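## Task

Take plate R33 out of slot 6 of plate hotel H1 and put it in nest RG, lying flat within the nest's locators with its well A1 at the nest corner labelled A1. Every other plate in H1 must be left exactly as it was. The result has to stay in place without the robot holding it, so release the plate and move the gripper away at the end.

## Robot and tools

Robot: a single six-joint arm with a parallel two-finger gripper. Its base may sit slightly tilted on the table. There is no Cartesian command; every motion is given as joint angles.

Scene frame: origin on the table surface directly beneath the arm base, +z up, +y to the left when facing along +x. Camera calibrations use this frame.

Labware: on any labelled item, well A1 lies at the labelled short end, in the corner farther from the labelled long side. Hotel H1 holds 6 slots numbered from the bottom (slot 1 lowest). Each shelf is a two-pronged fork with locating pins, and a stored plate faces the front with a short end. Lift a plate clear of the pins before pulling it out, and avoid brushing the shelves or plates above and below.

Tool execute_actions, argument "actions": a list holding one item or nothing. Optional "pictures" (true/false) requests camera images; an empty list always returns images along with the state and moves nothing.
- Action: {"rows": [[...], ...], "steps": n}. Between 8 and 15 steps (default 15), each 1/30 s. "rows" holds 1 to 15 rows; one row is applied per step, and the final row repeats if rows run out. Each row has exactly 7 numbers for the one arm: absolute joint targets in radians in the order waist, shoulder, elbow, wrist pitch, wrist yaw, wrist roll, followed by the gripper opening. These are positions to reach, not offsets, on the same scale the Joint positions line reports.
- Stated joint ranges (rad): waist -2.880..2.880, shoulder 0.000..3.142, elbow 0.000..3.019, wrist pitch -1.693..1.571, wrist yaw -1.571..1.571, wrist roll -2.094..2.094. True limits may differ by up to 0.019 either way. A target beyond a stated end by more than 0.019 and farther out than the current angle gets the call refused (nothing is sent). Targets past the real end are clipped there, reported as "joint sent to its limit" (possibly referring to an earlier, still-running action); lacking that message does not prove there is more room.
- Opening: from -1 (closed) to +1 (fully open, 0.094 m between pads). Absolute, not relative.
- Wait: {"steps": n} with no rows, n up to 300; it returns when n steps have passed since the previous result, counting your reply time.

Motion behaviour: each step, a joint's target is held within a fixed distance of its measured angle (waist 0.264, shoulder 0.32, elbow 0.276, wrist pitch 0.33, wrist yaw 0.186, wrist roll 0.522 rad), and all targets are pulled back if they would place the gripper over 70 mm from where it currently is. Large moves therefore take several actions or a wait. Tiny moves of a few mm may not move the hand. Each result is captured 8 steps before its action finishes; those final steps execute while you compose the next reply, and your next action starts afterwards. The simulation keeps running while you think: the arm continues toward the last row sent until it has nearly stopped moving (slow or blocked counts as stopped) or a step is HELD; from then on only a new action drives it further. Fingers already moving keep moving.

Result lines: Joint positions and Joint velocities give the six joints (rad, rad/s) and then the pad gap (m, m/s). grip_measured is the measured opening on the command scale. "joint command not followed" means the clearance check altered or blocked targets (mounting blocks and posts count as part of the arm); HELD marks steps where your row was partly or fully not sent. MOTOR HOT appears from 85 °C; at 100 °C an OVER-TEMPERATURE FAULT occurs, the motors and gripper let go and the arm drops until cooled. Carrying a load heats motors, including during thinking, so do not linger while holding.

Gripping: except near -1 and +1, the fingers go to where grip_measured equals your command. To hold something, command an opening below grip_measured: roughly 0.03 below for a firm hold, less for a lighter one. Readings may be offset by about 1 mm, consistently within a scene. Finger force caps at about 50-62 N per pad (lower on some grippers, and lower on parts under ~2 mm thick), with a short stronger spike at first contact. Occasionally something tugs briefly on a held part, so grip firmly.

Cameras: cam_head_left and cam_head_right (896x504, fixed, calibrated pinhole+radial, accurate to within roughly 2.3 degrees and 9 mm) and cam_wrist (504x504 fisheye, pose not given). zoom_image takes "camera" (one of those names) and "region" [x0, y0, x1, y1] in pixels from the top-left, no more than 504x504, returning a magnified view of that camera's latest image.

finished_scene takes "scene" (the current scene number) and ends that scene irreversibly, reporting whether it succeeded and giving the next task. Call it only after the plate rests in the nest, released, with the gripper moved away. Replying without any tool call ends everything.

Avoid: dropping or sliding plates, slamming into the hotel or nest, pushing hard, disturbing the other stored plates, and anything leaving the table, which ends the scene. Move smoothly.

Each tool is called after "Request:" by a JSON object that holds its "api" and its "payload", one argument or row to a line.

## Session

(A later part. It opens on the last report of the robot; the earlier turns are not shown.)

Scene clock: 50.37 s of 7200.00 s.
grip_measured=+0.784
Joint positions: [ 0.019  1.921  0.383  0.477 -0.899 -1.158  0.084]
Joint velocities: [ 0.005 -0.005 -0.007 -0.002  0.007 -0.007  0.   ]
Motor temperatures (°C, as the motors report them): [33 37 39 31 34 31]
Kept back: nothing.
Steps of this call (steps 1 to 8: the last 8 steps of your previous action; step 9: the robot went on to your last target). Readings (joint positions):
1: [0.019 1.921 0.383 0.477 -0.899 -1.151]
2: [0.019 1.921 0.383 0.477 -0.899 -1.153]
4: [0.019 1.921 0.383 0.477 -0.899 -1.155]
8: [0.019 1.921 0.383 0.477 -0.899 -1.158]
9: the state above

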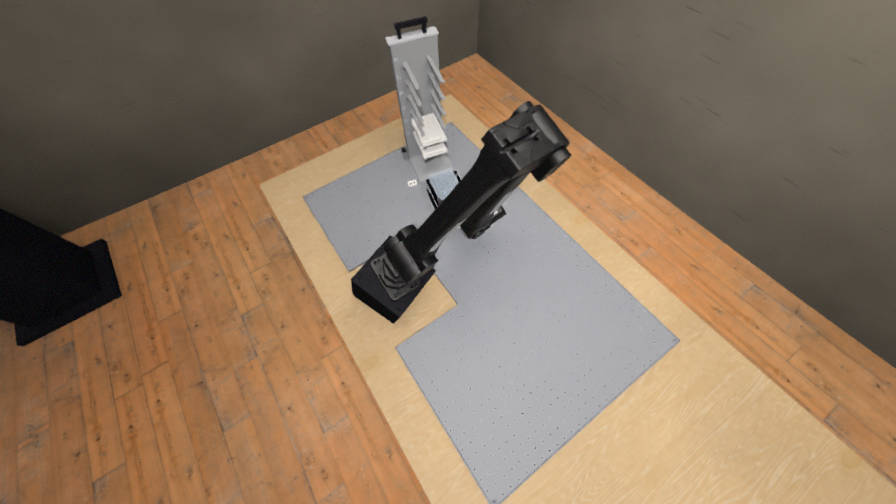

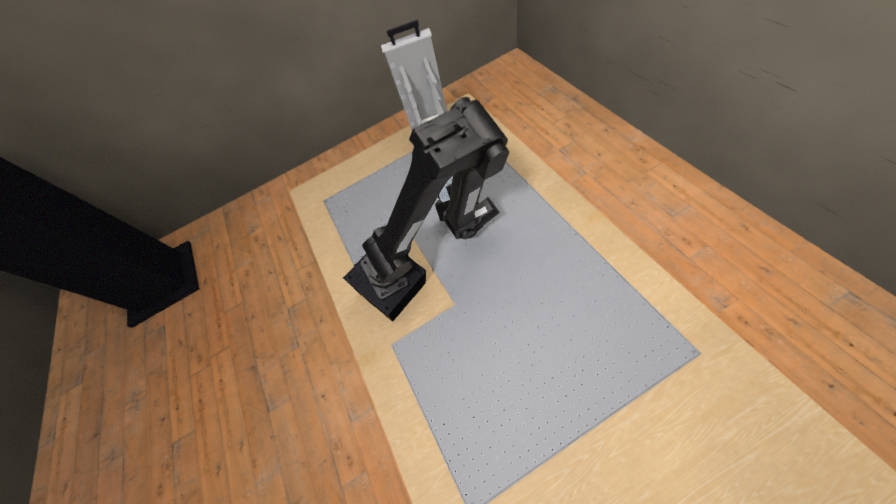

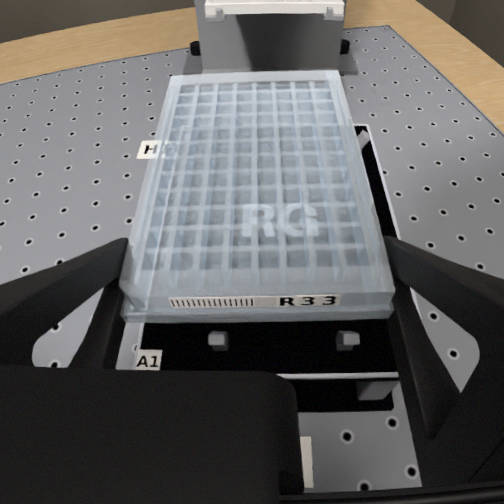

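Request:
{"api": "execute_actions", "payload": {
  "actions": [
    {"rows":[[0.003,1.934,0.391,0.493,-0.903,-1.172,0.75],[0.0,1.941,0.395,0.494,-0.903,-1.172,0.75],[-0.002,1.948,0.399,0.495,-0.904,-1.173,0.75],[-0.004,1.955,0.403,0.496,-0.904,-1.173,0.75],[-0.004,1.962,0.407,0.497,-0.905,-1.174,0.75],[-0.004,1.969,0.411,0.499,-0.905,-1.174,0.75],[-0.004,1.976,0.415,0.5,-0.906,-1.175,0.75],[-0.004,1.982,0.419,0.501,-0.906,-1.175,0.75],[-0.004,1.987,0.422,0.502,-0.906,-1.176,0.75],[-0.004,1.991,0.425,0.503,-0.906,-1.176,0.75],[-0.004,1.995,0.427,0.504,-0.906,-1.176,0.75]],"steps":15}
  ]
}}

Request:
{"api": "execute_actions", "payload": {
  "actions": [
    {"steps":14}
  ],
  "pictures": true
}}

Scene clock: 52.50 s of 7200.00 s.
grip_measured=+0.784
Joint positions: [ 0.013  1.942  0.4    0.484 -0.902 -1.162  0.084]
Joint velocities: [-0.054  0.21   0.149  0.027 -0.007 -0.066  0.   ]
Motor temperatures (°C, as the motors report them): [33 37 38 31 34 31]
Steps of this call (steps 1 to 30: the robot went on to your last target; steps 31 to 57: nothing new was sent; steps 58 to 64: the first 7 steps of this action). Readings (joint positions):
58: [0.019 1.921 0.383 0.477 -0.899 -1.160]
59: [0.018 1.921 0.384 0.478 -0.899 -1.160]
61: [0.017 1.925 0.387 0.480 -0.901 -1.161]
64: the state above

Scene clock: 52.97 s of 7200.00 s.
grip_measured=+0.784
Joint positions: [ 0.012  1.981  0.423  0.49  -0.902 -1.164  0.084]
Joint velocities: [-0.005 -0.015 -0.022  0.002 -0.125 -0.007  0.   ]
Motor temperatures (°C, as the motors report them): [33 37 38 31 34 31]
Kept back: nothing.
Steps of this call (steps 1 to 8: the last 8 steps of your previous action; steps 9 to 14: the robot went on to your last target). Readings (joint positions):
1: [0.013 1.950 0.405 0.485 -0.902 -1.162]
2: [0.012 1.958 0.410 0.486 -0.902 -1.163]
4: [0.012 1.971 0.418 0.489 -0.902 -1.163]
8: [0.012 1.981 0.423 0.490 -0.902 -1.164]
14: the state above

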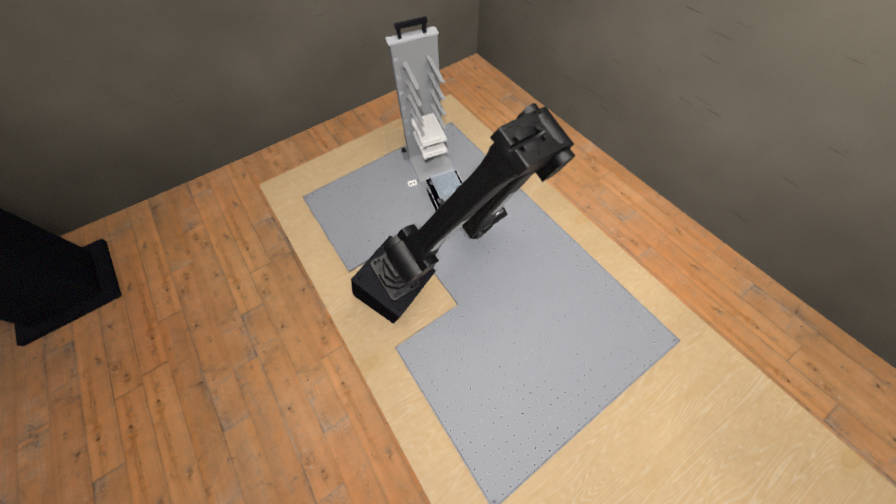

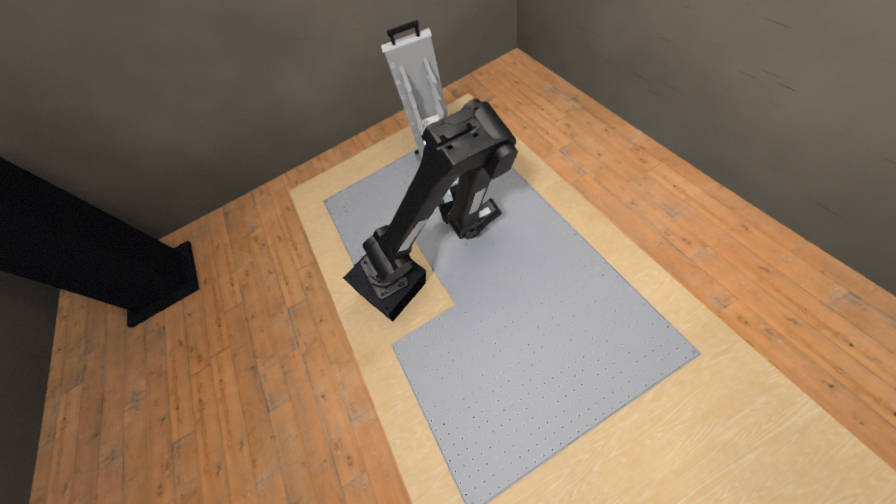

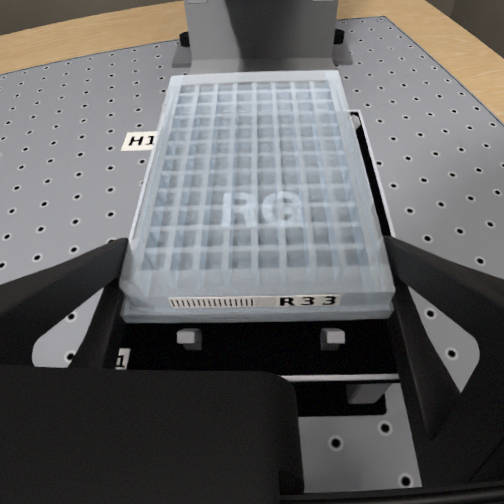

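Request:
{"api": "zoom_image", "payload": {
  "camera": "cam_wrist",
  "region": [100, 60, 420, 400]
}}

Region (100, 60, 420, 400) of cam_wrist's 504x504 image, scaled by 1.482, with more detail than that image has; it fills the left 474 columns of this view, and the rest is white.

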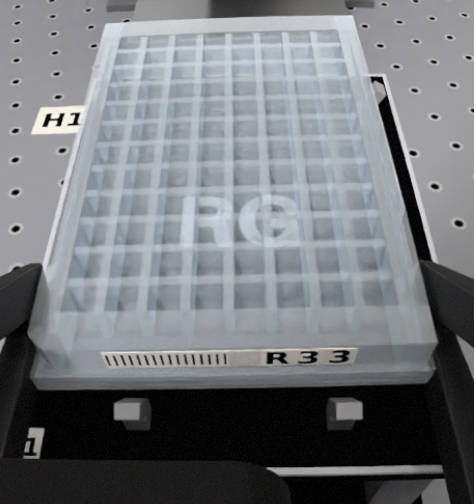

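Request:
{"api": "execute_actions", "payload": {
  "actions": [
    {"rows":[[-0.004,1.995,0.424,0.512,-0.9,-1.155,0.75],[-0.004,1.997,0.421,0.522,-0.897,-1.148,0.75],[-0.004,2.0,0.419,0.532,-0.895,-1.143,0.75],[-0.004,2.005,0.418,0.541,-0.893,-1.139,0.75],[-0.004,2.01,0.417,0.55,-0.892,-1.135,0.75],[-0.004,2.016,0.416,0.559,-0.891,-1.131,0.75],[-0.004,2.022,0.415,0.567,-0.89,-1.128,0.75],[-0.004,2.028,0.414,0.575,-0.889,-1.125,0.75],[-0.004,2.034,0.414,0.582,-0.888,-1.122,0.75],[-0.004,2.039,0.414,0.588,-0.887,-1.119,0.75],[-0.004,2.043,0.414,0.593,-0.886,-1.117,0.75],[-0.004,2.046,0.414,0.597,-0.885,-1.116,0.75],[-0.004,2.048,0.414,0.599,-0.885,-1.115,0.75]],"steps":15}
  ]
}}

Request:
{"api": "execute_actions", "payload": {
  "actions": [
    {"steps":15}
  ],
  "pictures": true
}}

Scene clock: 56.27 s of 7200.00 s.
grip_measured=+0.784
Joint positions: [ 0.012  1.99   0.423  0.538 -0.892 -1.152  0.084]
Joint velocities: [-0.015  0.122  0.007  0.247 -0.007  0.022  0.001]
Motor temperatures (°C, as the motors report them): [33 37 38 31 34 32]
Steps of this call (steps 1 to 30: the robot went on to your last target; steps 31 to 90: nothing new was sent; then 0.07 s passed at rest; steps 91 to 97: the first 7 steps of this action). Readings (joint positions):
91: [0.012 1.981 0.423 0.492 -0.902 -1.165]
92: [0.012 1.981 0.423 0.496 -0.900 -1.164]
94: [0.012 1.982 0.423 0.511 -0.896 -1.160]
97: the state above

Scene clock: 56.77 s of 7200.00 s.
grip_measured=+0.784
Joint positions: [ 0.012  2.035  0.423  0.585 -0.886 -1.128  0.084]
Joint velocities: [-0.005 -0.015 -0.002  0.012  0.022 -0.022  0.001]
Motor temperatures (°C, as the motors report them): [33 37 37 31 34 32]
Kept back: nothing.
Steps of this call (steps 1 to 8: the last 8 steps of your previous action; steps 9 to 15: the robot went on to your last target). Readings (joint positions):
1: [0.012 1.995 0.423 0.547 -0.891 -1.149]
2: [0.012 2.002 0.423 0.555 -0.890 -1.146]
4: [0.012 2.015 0.423 0.568 -0.888 -1.140]
8: [0.012 2.034 0.423 0.582 -0.886 -1.132]
15: the state above

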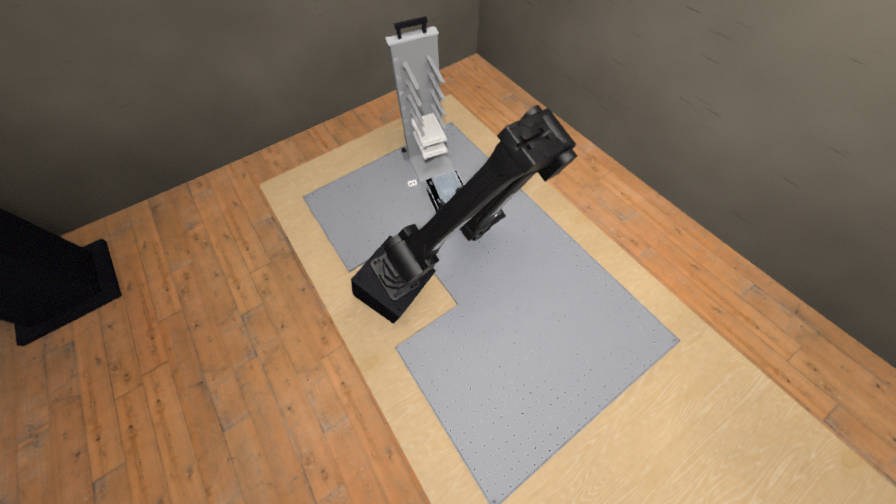

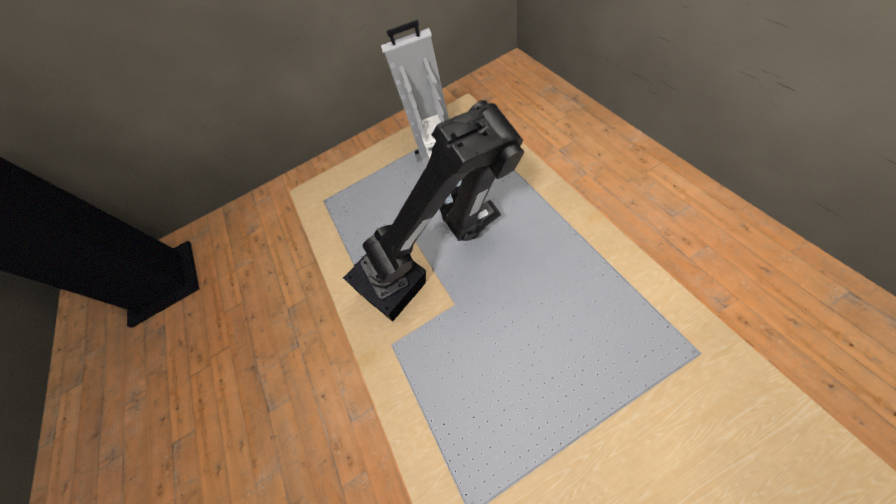

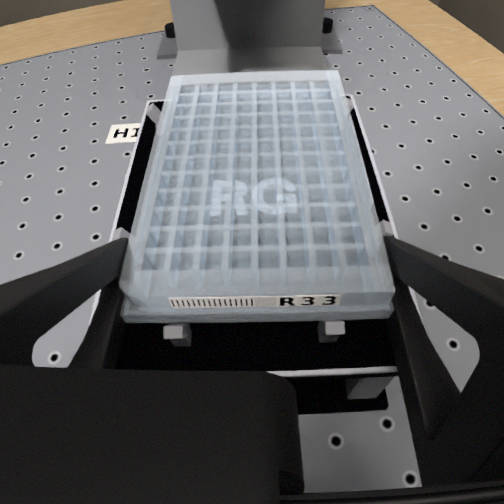

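Request:
{"api": "zoom_image", "payload": {
  "camera": "cam_wrist",
  "region": [100, 60, 420, 400]
}}

Region (100, 60, 420, 400) of cam_wrist's 504x504 image, scaled by 1.482, with more detail than that image has; it fills the left 474 columns of this view, and the rest is white.

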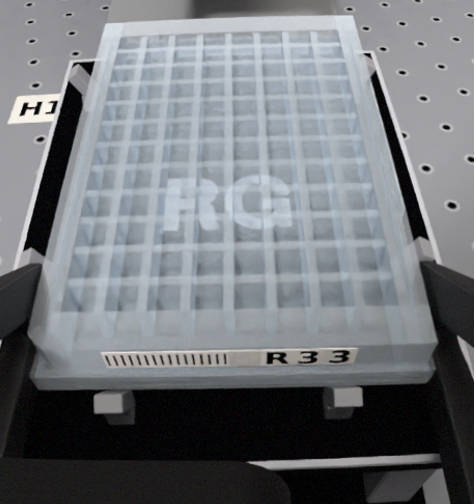

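Request:
{"api": "execute_actions", "payload": {
  "actions": [
    {"rows":[[0.02,2.049,0.414,0.602,-0.885,-1.111,0.75],[0.042,2.05,0.414,0.604,-0.884,-1.108,0.75],[0.042,2.051,0.414,0.606,-0.884,-1.105,0.75],[0.042,2.052,0.414,0.607,-0.883,-1.103,0.75],[0.03,2.052,0.414,0.607,-0.883,-1.103,0.75]],"steps":12}
  ]
}}

Request:
{"api": "execute_actions", "payload": {
  "actions": [
    {"steps":14}
  ],
  "pictures": true
}}

Scene clock: 60.53 s of 7200.00 s.
grip_measured=+0.784
Joint positions: [ 0.019  2.035  0.423  0.59  -0.884 -1.121  0.084]
Joint velocities: [ 0.093  0.015 -0.007  0.046  0.022  0.125 -0.001]
Motor temperatures (°C, as the motors report them): [33 37 37 31 34 32]
Steps of this call (steps 1 to 15: the robot went on to your last target; steps 16 to 90: nothing new was sent; then 0.63 s passed at rest; steps 91 to 94: the first 4 steps of this action). Readings (joint positions):
91: [0.012 2.035 0.423 0.586 -0.886 -1.126]
92: [0.013 2.035 0.423 0.587 -0.885 -1.125]
94: the state above

Scene clock: 61.00 s of 7200.00 s.
grip_measured=+0.784
Joint positions: [ 0.022  2.035  0.423  0.593 -0.884 -1.115  0.084]
Joint velocities: [-0.005  0.005 -0.017  0.027  0.007 -0.007 -0.   ]
Motor temperatures (°C, as the motors report them): [33 37 37 31 34 32]
Kept back: nothing.
Steps of this call (steps 1 to 8: the last 8 steps of your previous action; steps 9 to 14: the robot went on to your last target). Readings (joint positions):
1: [0.021 2.035 0.423 0.592 -0.884 -1.120]
2: [0.022 2.035 0.423 0.592 -0.884 -1.119]
4: [0.022 2.035 0.423 0.593 -0.884 -1.117]
8: [0.022 2.035 0.423 0.593 -0.884 -1.116]
14: the state above

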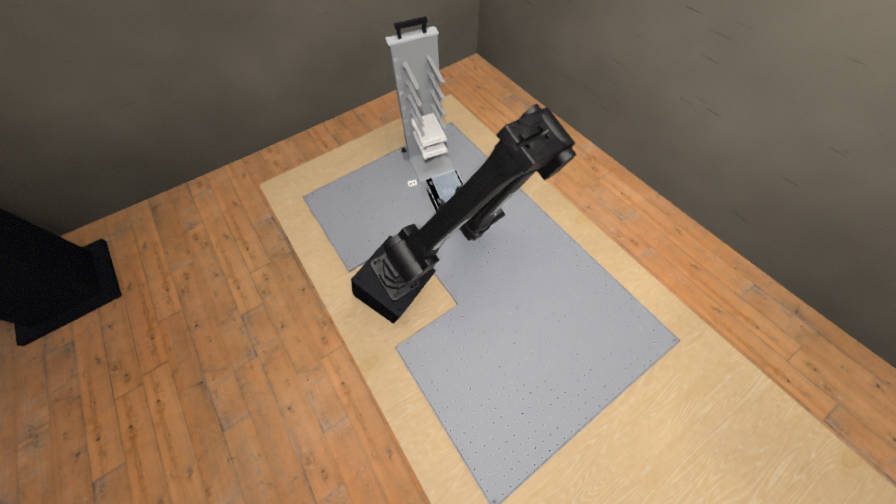

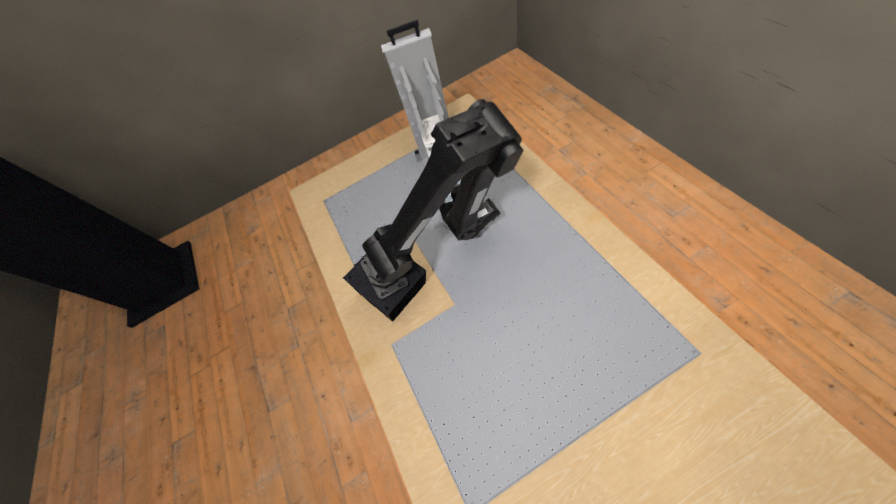

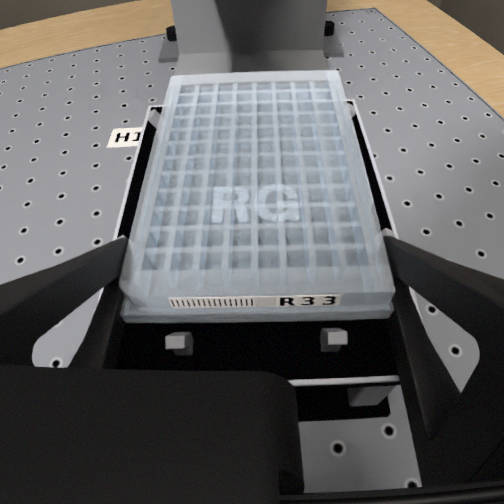

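Request:
{"api": "zoom_image", "payload": {
  "camera": "cam_wrist",
  "region": [100, 60, 420, 400]
}}

Region (100, 60, 420, 400) of cam_wrist's 504x504 image, scaled by 1.482, with more detail than that image has; it fills the left 474 columns of this view, and the rest is white.

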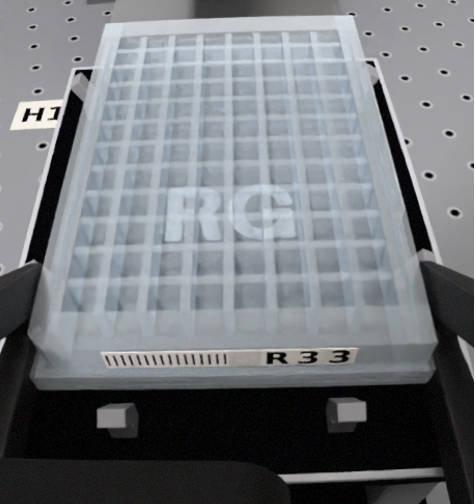

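Request:
{"api": "execute_actions", "payload": {
  "actions": [
    {"rows":[[0.01,2.054,0.426,0.609,-0.886,-1.122,0.75],[0.008,2.057,0.429,0.61,-0.887,-1.125,0.75],[0.007,2.06,0.431,0.611,-0.888,-1.127,0.75],[0.006,2.063,0.432,0.613,-0.889,-1.129,0.75],[0.005,2.066,0.433,0.614,-0.889,-1.131,0.75],[0.004,2.069,0.434,0.616,-0.89,-1.132,0.75],[0.003,2.072,0.435,0.617,-0.89,-1.133,0.75],[0.002,2.075,0.435,0.618,-0.891,-1.134,0.75],[0.001,2.077,0.436,0.619,-0.891,-1.135,0.75],[0.0,2.079,0.436,0.62,-0.892,-1.136,0.75],[0.0,2.081,0.436,0.621,-0.892,-1.137,0.75]],"steps":15}
  ]
}}

Request:
{"api": "execute_actions", "payload": {
  "actions": [
    {"steps":14}
  ],
  "pictures": true
}}

Scene clock: 63.23 s of 7200.00 s.
grip_measured=+0.784
Joint positions: [ 0.022  2.047  0.428  0.601 -0.886 -1.118  0.084]
Joint velocities: [-0.015  0.093  0.022  0.042  0.037 -0.037  0.   ]
Motor temperatures (°C, as the motors report them): [33 37 37 31 34 32]
Steps of this call (steps 1 to 15: the robot went on to your last target; steps 16 to 60: nothing new was sent; steps 61 to 67: the first 7 steps of this action). Readings (joint positions):
61: [0.022 2.035 0.423 0.593 -0.884 -1.115]
62: [0.022 2.035 0.423 0.594 -0.884 -1.115]
64: [0.022 2.038 0.424 0.597 -0.885 -1.115]
67: the state above

Scene clock: 63.70 s of 7200.00 s.
grip_measured=+0.784
Joint positions: [ 0.017  2.065  0.431  0.607 -0.889 -1.125  0.084]
Joint velocities: [-0.015  0.005  0.022 -0.007 -0.007 -0.066 -0.   ]
Motor temperatures (°C, as the motors report them): [33 37 37 31 34 32]
Kept back: nothing.
Steps of this call (steps 1 to 8: the last 8 steps of your previous action; steps 9 to 14: the robot went on to your last target). Readings (joint positions):
1: [0.021 2.050 0.429 0.602 -0.887 -1.119]
2: [0.021 2.054 0.430 0.603 -0.888 -1.119]
4: [0.019 2.060 0.431 0.605 -0.888 -1.121]
8: [0.017 2.065 0.431 0.606 -0.888 -1.124]
14: the state above

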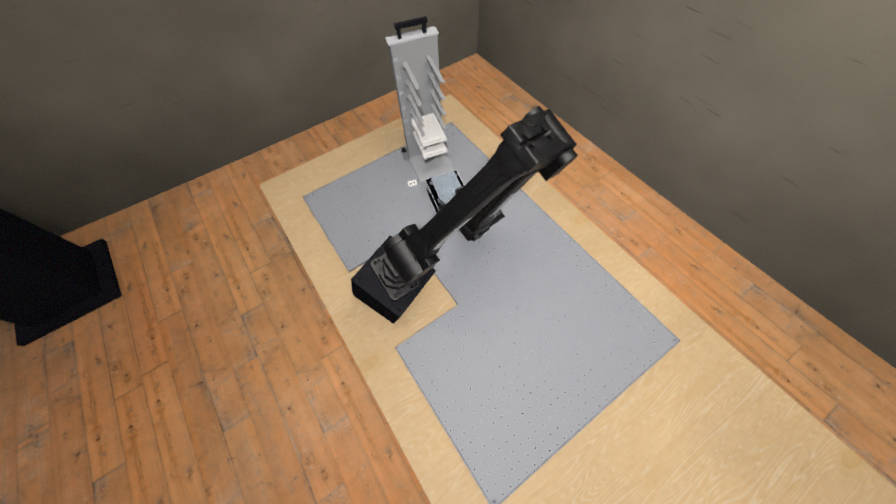

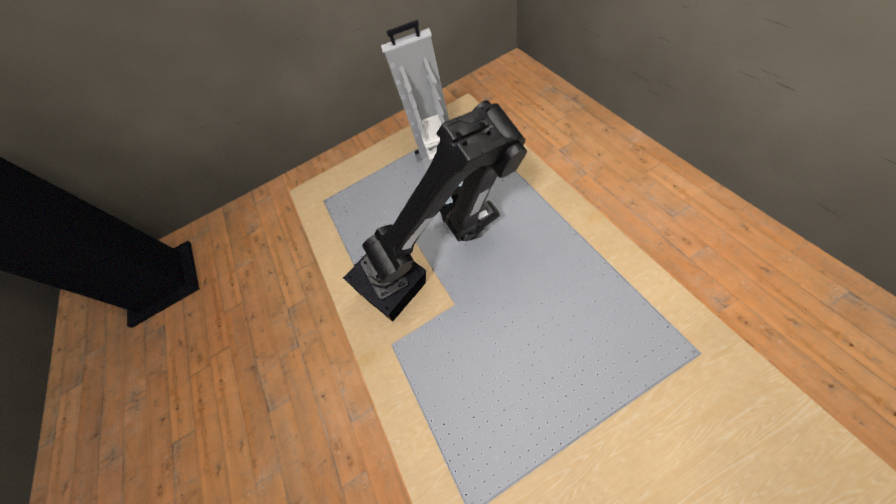

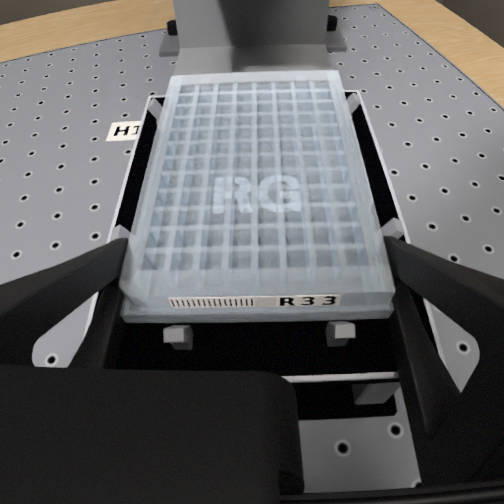

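Request:
{"api": "zoom_image", "payload": {
  "camera": "cam_wrist",
  "region": [100, 60, 420, 400]
}}

Region (100, 60, 420, 400) of cam_wrist's 504x504 image, scaled by 1.482, with more detail than that image has; it fills the left 474 columns of this view, and the rest is white.

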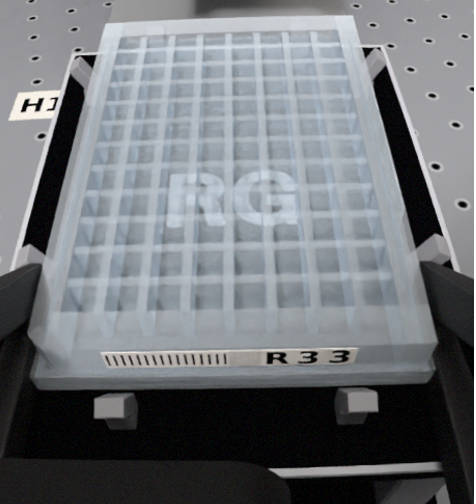

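Request:
{"api": "execute_actions", "payload": {
  "actions": [
    {"rows":[[-0.002,2.084,0.437,0.623,-0.892,-1.138,0.75],[-0.003,2.087,0.437,0.624,-0.893,-1.139,0.75],[-0.004,2.09,0.438,0.626,-0.893,-1.14,0.75],[-0.005,2.093,0.438,0.627,-0.893,-1.141,0.75],[-0.006,2.096,0.439,0.629,-0.894,-1.142,0.75],[-0.007,2.099,0.439,0.63,-0.894,-1.143,0.75],[-0.008,2.102,0.44,0.632,-0.894,-1.144,0.75],[-0.009,2.105,0.44,0.633,-0.895,-1.145,0.75],[-0.01,2.108,0.44,0.635,-0.895,-1.146,0.75],[-0.011,2.111,0.441,0.636,-0.896,-1.147,0.75],[-0.012,2.114,0.441,0.638,-0.896,-1.148,0.75]],"steps":15}
  ]
}}

Request:
{"api": "execute_actions", "payload": {
  "actions": [
    {"steps":14}
  ],
  "pictures": true
}}

Request:
{"api": "zoom_image", "payload": {
  "camera": "cam_wrist",
  "region": [100, 60, 420, 400]
}}

Scene clock: 65.17 s of 7200.00 s.
grip_measured=+0.784
Joint positions: [ 0.013  2.076  0.432  0.617 -0.894 -1.13   0.084]
Joint velocities: [-0.015  0.073  0.022  0.061 -0.007 -0.037  0.001]
Motor temperatures (°C, as the motors report them): [33 37 36 31 34 32]
Steps of this call (steps 1 to 30: the robot went on to your last target; steps 31 to 37: nothing new was sent; steps 38 to 44: the first 7 steps of this action). Readings (joint positions):
38: [0.017 2.065 0.431 0.607 -0.889 -1.126]
39: [0.016 2.066 0.431 0.608 -0.889 -1.126]
41: [0.015 2.068 0.431 0.611 -0.890 -1.127]
44: the state above

Scene clock: 65.63 s of 7200.00 s.
grip_measured=+0.784
Joint positions: [ 0.01   2.09   0.436  0.628 -0.9   -1.142  0.084]
Joint velocities: [-0.005 -0.015  0.002 -0.007 -0.007 -0.051  0.001]
Motor temperatures (°C, as the motors report them): [33 37 36 31 34 32]
Kept back: nothing.
Steps of this call (steps 1 to 8: the last 8 steps of your previous action; steps 9 to 14: the robot went on to your last target). Readings (joint positions):
1: [0.012 2.078 0.434 0.618 -0.895 -1.131]
2: [0.012 2.081 0.435 0.620 -0.895 -1.132]
4: [0.010 2.087 0.436 0.624 -0.898 -1.136]
8: [0.010 2.089 0.436 0.628 -0.900 -1.141]
14: the state above

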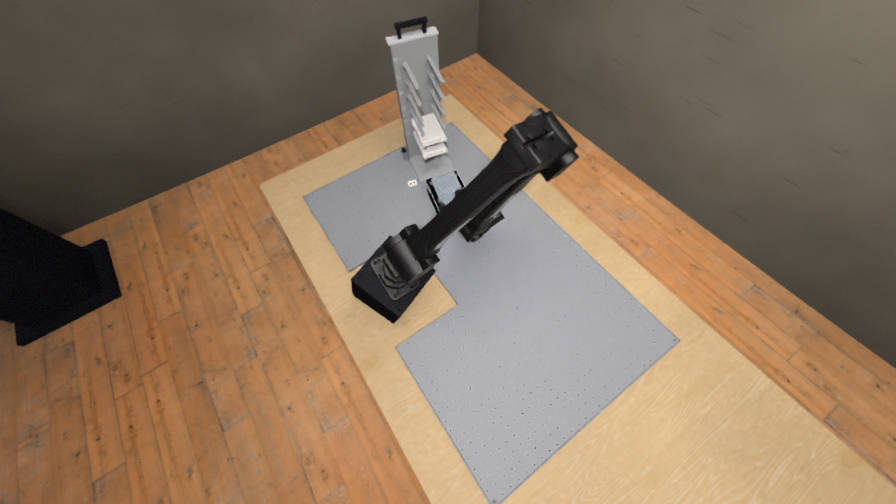

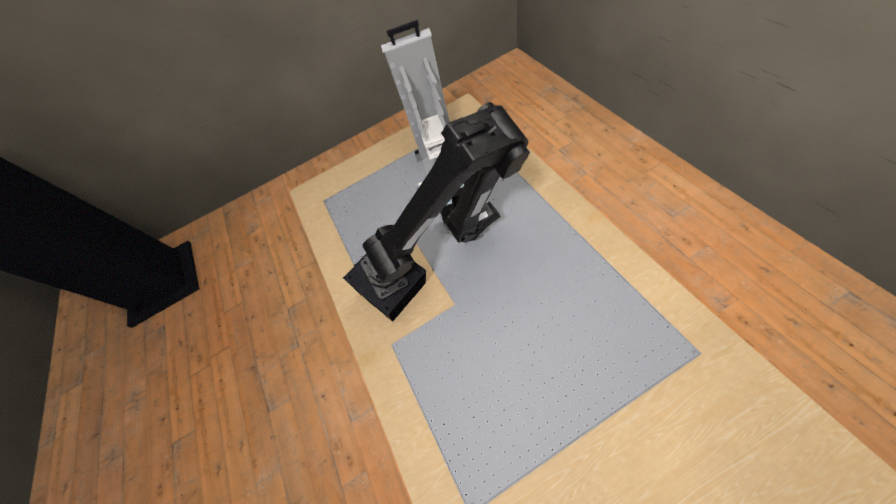

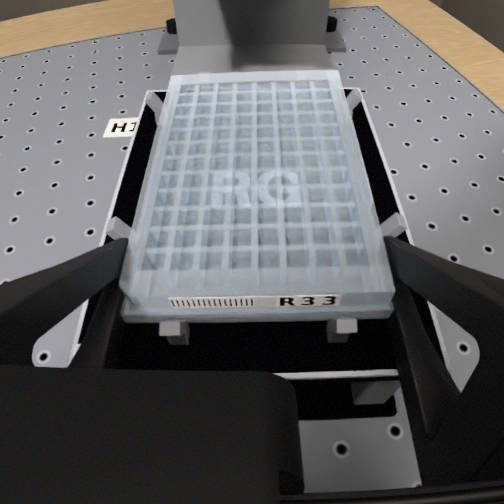

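Region (100, 60, 420, 400) of cam_wrist's 504x504 image, scaled by 1.482, with more detail than that image has; it fills the left 474 columns of this view, and the rest is white.

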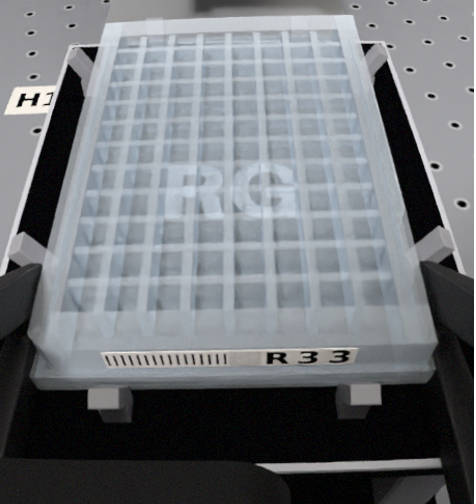

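Request:
{"api": "execute_actions", "payload": {
  "actions": [
    {"rows":[[0.0,2.104,0.441,0.638,-0.896,-1.148,0.75],[0.018,2.1,0.441,0.638,-0.896,-1.148,0.75],[0.04,2.1,0.441,0.638,-0.896,-1.148,0.75],[0.04,2.1,0.441,0.638,-0.896,-1.148,0.75],[0.024,2.1,0.441,0.638,-0.896,-1.148,0.75]],"steps":10}
  ]
}}

Request:
{"api": "execute_actions", "payload": {
  "actions": [
    {"steps":12}
  ],
  "pictures": true
}}

Request:
{"api": "zoom_image", "payload": {
  "camera": "cam_wrist",
  "region": [100, 60, 420, 400]
}}

Scene clock: 66.37 s of 7200.00 s.
grip_measured=+0.784
Joint positions: [ 0.01   2.09   0.436  0.628 -0.9   -1.142  0.084]
Joint velocities: [-0.024 -0.005  0.002 -0.017 -0.066  0.022 -0.001]
Motor temperatures (°C, as the motors report them): [33 37 36 31 34 32]
Steps of this call (steps 1 to 20: the robot went on to your last target; steps 21 to 22: the first 2 steps of this action). Readings (joint positions):
21: [0.010 2.090 0.436 0.628 -0.900 -1.142]
22: the state above

Scene clock: 66.77 s of 7200.00 s.
grip_measured=+0.784
Joint positions: [ 0.012  2.09   0.436  0.629 -0.898 -1.142  0.084]
Joint velocities: [-0.005 -0.005 -0.012 -0.017 -0.007 -0.022  0.001]
Motor temperatures (°C, as the motors report them): [33 37 36 31 34 32]
Kept back: nothing.
Steps of this call (steps 1 to 8: the last 8 steps of your previous action; steps 9 to 12: the robot went on to your last target). Readings (joint positions):
1: [0.011 2.090 0.436 0.628 -0.899 -1.142]
2: [0.012 2.090 0.436 0.629 -0.898 -1.142]
4: [0.012 2.090 0.436 0.629 -0.898 -1.142]
8: [0.012 2.090 0.436 0.629 -0.898 -1.142]
12: the state above

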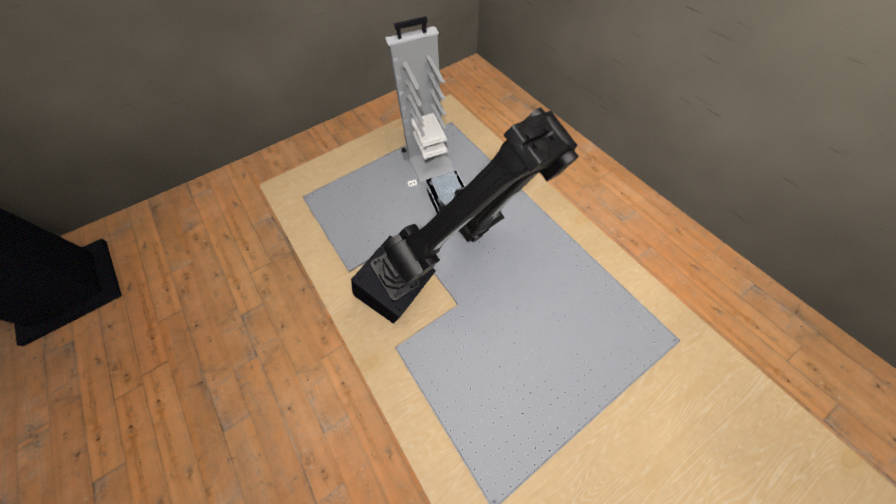

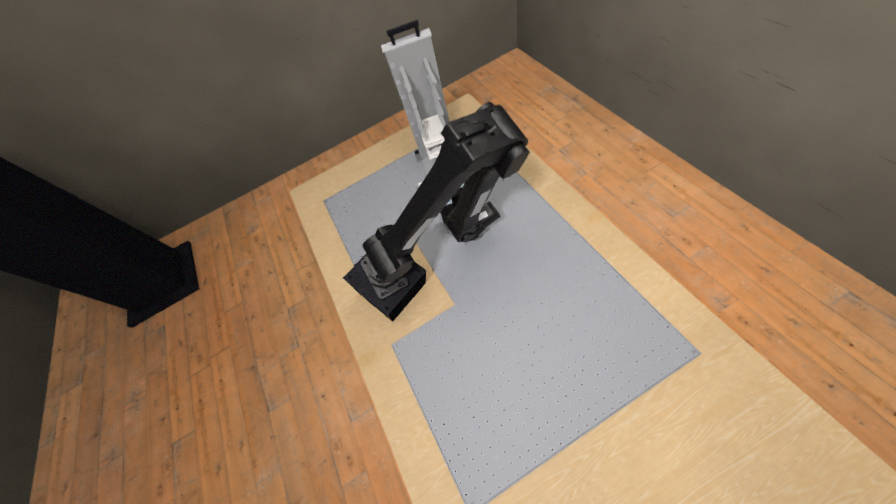

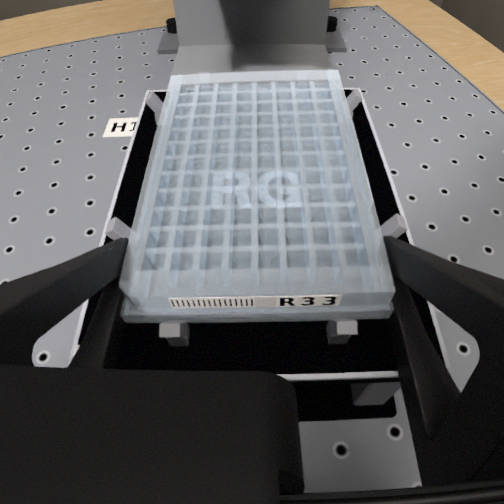

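Region (100, 60, 420, 400) of cam_wrist's 504x504 image, scaled by 1.482, with more detail than that image has; it fills the left 474 columns of this view, and the rest is white.

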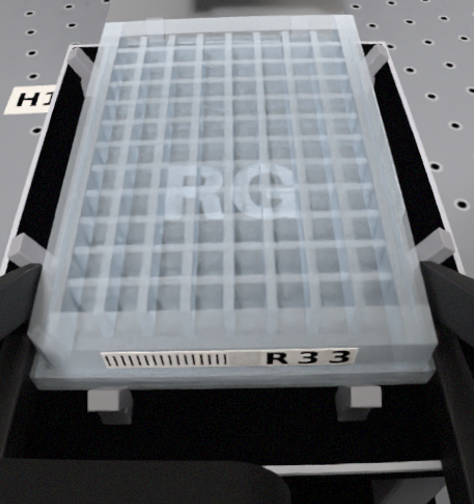

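Request:
{"api": "zoom_image", "payload": {
  "camera": "cam_wrist",
  "region": [110, 290, 270, 370]
}}

Request:
{"api": "zoom_image", "payload": {
  "camera": "cam_wrist",
  "region": [130, 50, 390, 150]
}}

Region (110, 290, 270, 370) of cam_wrist's 504x504 image, scaled by 3.150, with more detail than that image has.

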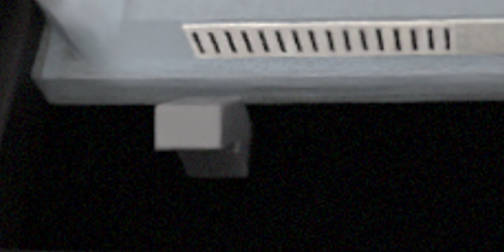

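Region (130, 50, 390, 150) of cam_wrist's 504x504 image, scaled by 1.938, with more detail than that image has; it fills the top 194 rows of this view, and the rest is white.

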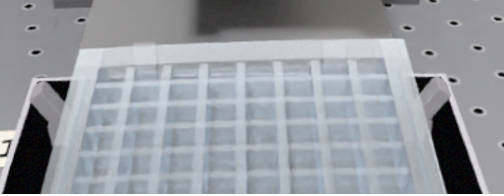

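Request:
{"api": "execute_actions", "payload": {
  "actions": [
    {"rows":[[0.024,2.085,0.441,0.636,-0.896,-1.148,0.75],[0.024,2.07,0.441,0.634,-0.896,-1.148,0.75],[0.024,2.062,0.441,0.632,-0.896,-1.148,0.75],[0.024,2.062,0.441,0.632,-0.896,-1.148,0.75],[0.04,2.062,0.441,0.632,-0.896,-1.148,0.75],[0.04,2.062,0.441,0.632,-0.896,-1.148,0.75],[0.04,2.062,0.441,0.632,-0.896,-1.148,0.75],[0.026,2.07,0.441,0.632,-0.896,-1.148,0.75]],"steps":12}
  ]
}}

Request:
{"api": "execute_actions", "payload": {
  "actions": [
    {"steps":12}
  ],
  "pictures": true
}}

Request:
{"api": "zoom_image", "payload": {
  "camera": "cam_wrist",
  "region": [100, 60, 420, 400]
}}

Scene clock: 68.77 s of 7200.00 s.
grip_measured=+0.784
Joint positions: [ 0.012  2.085  0.436  0.629 -0.896 -1.142  0.084]
Joint velocities: [-0.005 -0.054 -0.017  0.007  0.022 -0.007 -0.   ]
Motor temperatures (°C, as the motors report them): [33 37 36 31 34 31]
Steps of this call (steps 1 to 15: the robot went on to your last target; steps 16 to 56: nothing new was sent; steps 57 to 60: the first 4 steps of this action). Readings (joint positions):
57: [0.012 2.089 0.436 0.629 -0.898 -1.142]
58: [0.012 2.088 0.436 0.629 -0.897 -1.142]
60: the state above

Scene clock: 69.17 s of 7200.00 s.
grip_measured=+0.784
Joint positions: [ 0.015  2.082  0.436  0.629 -0.894 -1.144  0.084]
Joint velocities: [-0.005 -0.015 -0.002 -0.007 -0.081 -0.081 -0.   ]
Motor temperatures (°C, as the motors report them): [33 37 36 31 34 31]
Kept back: nothing.
Steps of this call (steps 1 to 8: the last 8 steps of your previous action; steps 9 to 12: the robot went on to your last target). Readings (joint positions):
1: [0.013 2.084 0.436 0.629 -0.896 -1.143]
2: [0.014 2.082 0.436 0.629 -0.895 -1.143]
4: [0.015 2.082 0.436 0.629 -0.894 -1.144]
8: [0.015 2.082 0.436 0.629 -0.894 -1.144]
12: the state above

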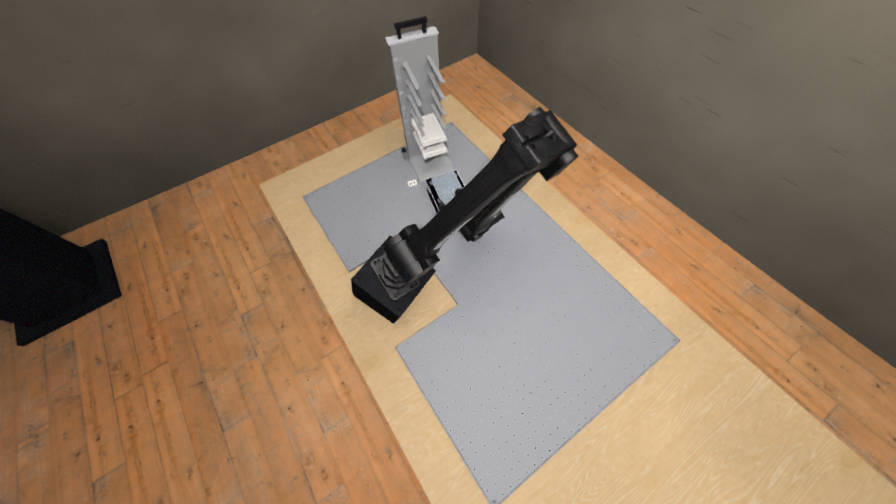

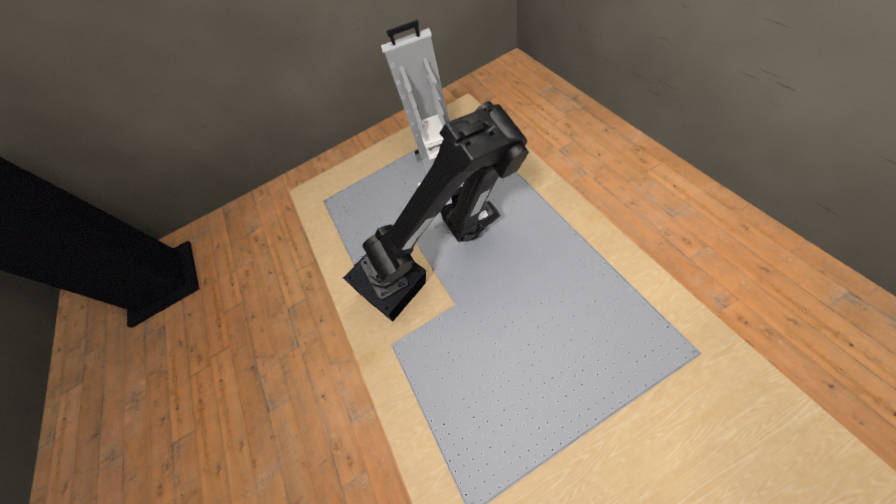

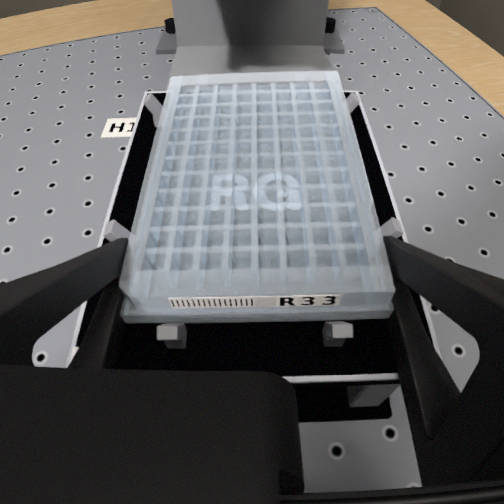

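Region (100, 60, 420, 400) of cam_wrist's 504x504 image, scaled by 1.482, with more detail than that image has; it fills the left 474 columns of this view, and the rest is white.

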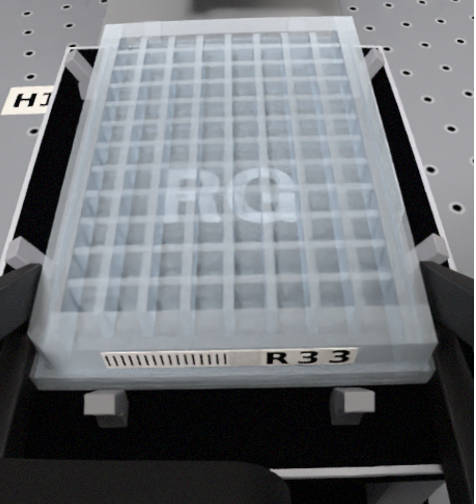

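Request:
{"api": "execute_actions", "payload": {
  "actions": [
    {"rows":[[0.026,2.085,0.441,0.636,-0.896,-1.148,0.75],[0.026,2.094,0.441,0.636,-0.896,-1.148,0.75],[0.026,2.098,0.441,0.636,-0.896,-1.148,0.75],[0.026,2.1,0.441,0.636,-0.896,-1.148,0.75],[0.026,2.102,0.441,0.636,-0.896,-1.148,0.75],[0.026,2.104,0.441,0.636,-0.896,-1.148,0.75],[0.026,2.106,0.441,0.636,-0.896,-1.148,0.75],[0.026,2.108,0.441,0.636,-0.896,-1.148,0.75],[0.026,2.11,0.441,0.636,-0.896,-1.148,0.75],[0.026,2.112,0.441,0.636,-0.896,-1.148,0.75],[0.026,2.114,0.441,0.636,-0.896,-1.148,0.75]],"steps":15}
  ]
}}

Request:
{"api": "execute_actions", "payload": {
  "actions": [
    {"steps":12}
  ],
  "pictures": true
}}

Request:
{"api": "zoom_image", "payload": {
  "camera": "cam_wrist",
  "region": [100, 60, 420, 400]
}}

Scene clock: 70.47 s of 7200.00 s.
grip_measured=+0.784
Joint positions: [ 0.015  2.084  0.436  0.629 -0.893 -1.144  0.084]
Joint velocities: [-0.024 -0.005 -0.027  0.007  0.051  0.051  0.001]
Motor temperatures (°C, as the motors report them): [33 38 36 31 34 31]
Steps of this call (steps 1 to 15: the robot went on to your last target; steps 16 to 32: nothing new was sent; steps 33 to 39: the first 7 steps of this action). Readings (joint positions):
33: [0.015 2.082 0.436 0.629 -0.894 -1.144]
34: [0.015 2.082 0.436 0.629 -0.894 -1.144]
36: [0.015 2.082 0.436 0.629 -0.894 -1.144]
39: the state above

Scene clock: 70.87 s of 7200.00 s.
grip_measured=+0.784
Joint positions: [ 0.015  2.087  0.436  0.629 -0.892 -1.144  0.084]
Joint velocities: [-0.005 -0.024  0.017 -0.002  0.051  0.007  0.001]
Motor temperatures (°C, as the motors report them): [33 38 36 31 34 31]
Kept back: nothing.
Steps of this call (steps 1 to 8: the last 8 steps of your previous action; steps 9 to 12: the robot went on to your last target). Readings (joint positions):
1: [0.015 2.085 0.436 0.629 -0.892 -1.144]
2: [0.015 2.085 0.436 0.629 -0.892 -1.144]
4: [0.015 2.087 0.436 0.629 -0.892 -1.144]
8: [0.015 2.087 0.436 0.629 -0.892 -1.144]
12: the state above

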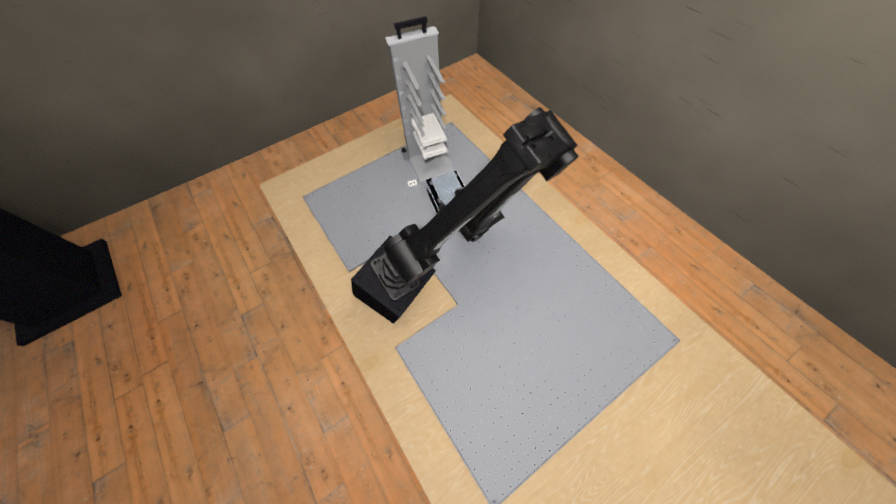

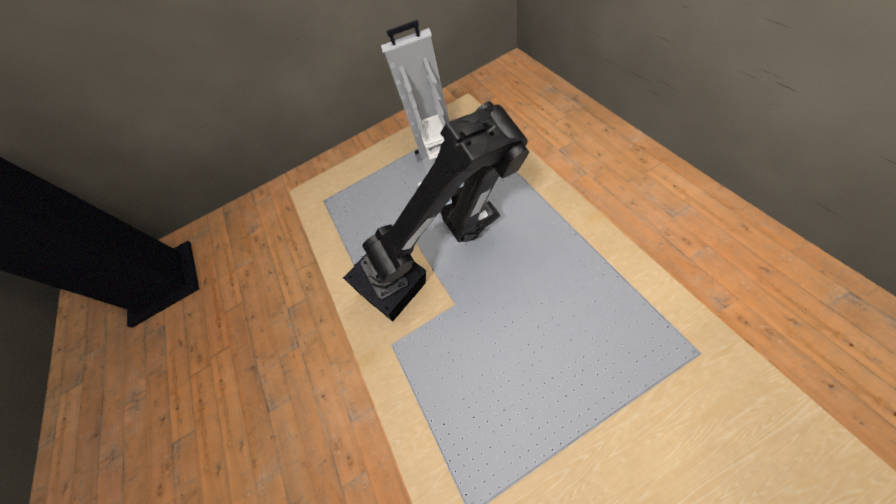

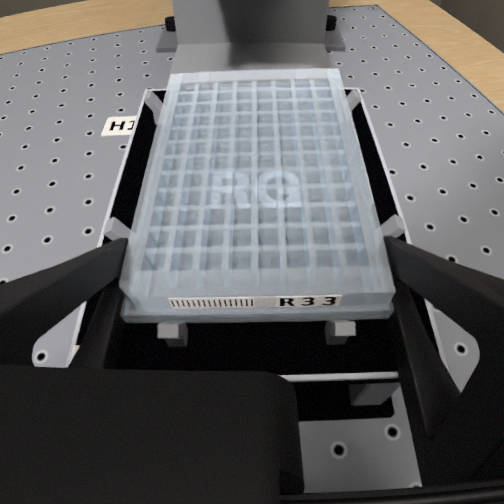

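Region (100, 60, 420, 400) of cam_wrist's 504x504 image, scaled by 1.482, with more detail than that image has; it fills the left 474 columns of this view, and the rest is white.

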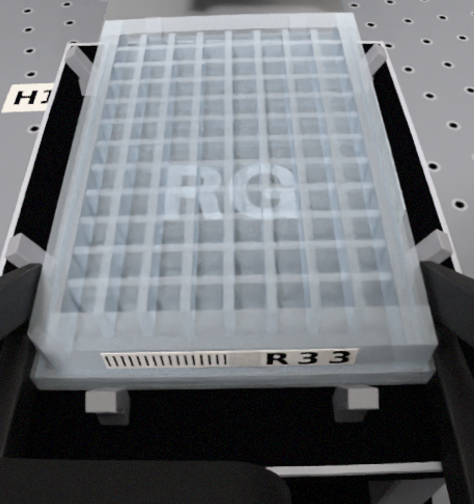

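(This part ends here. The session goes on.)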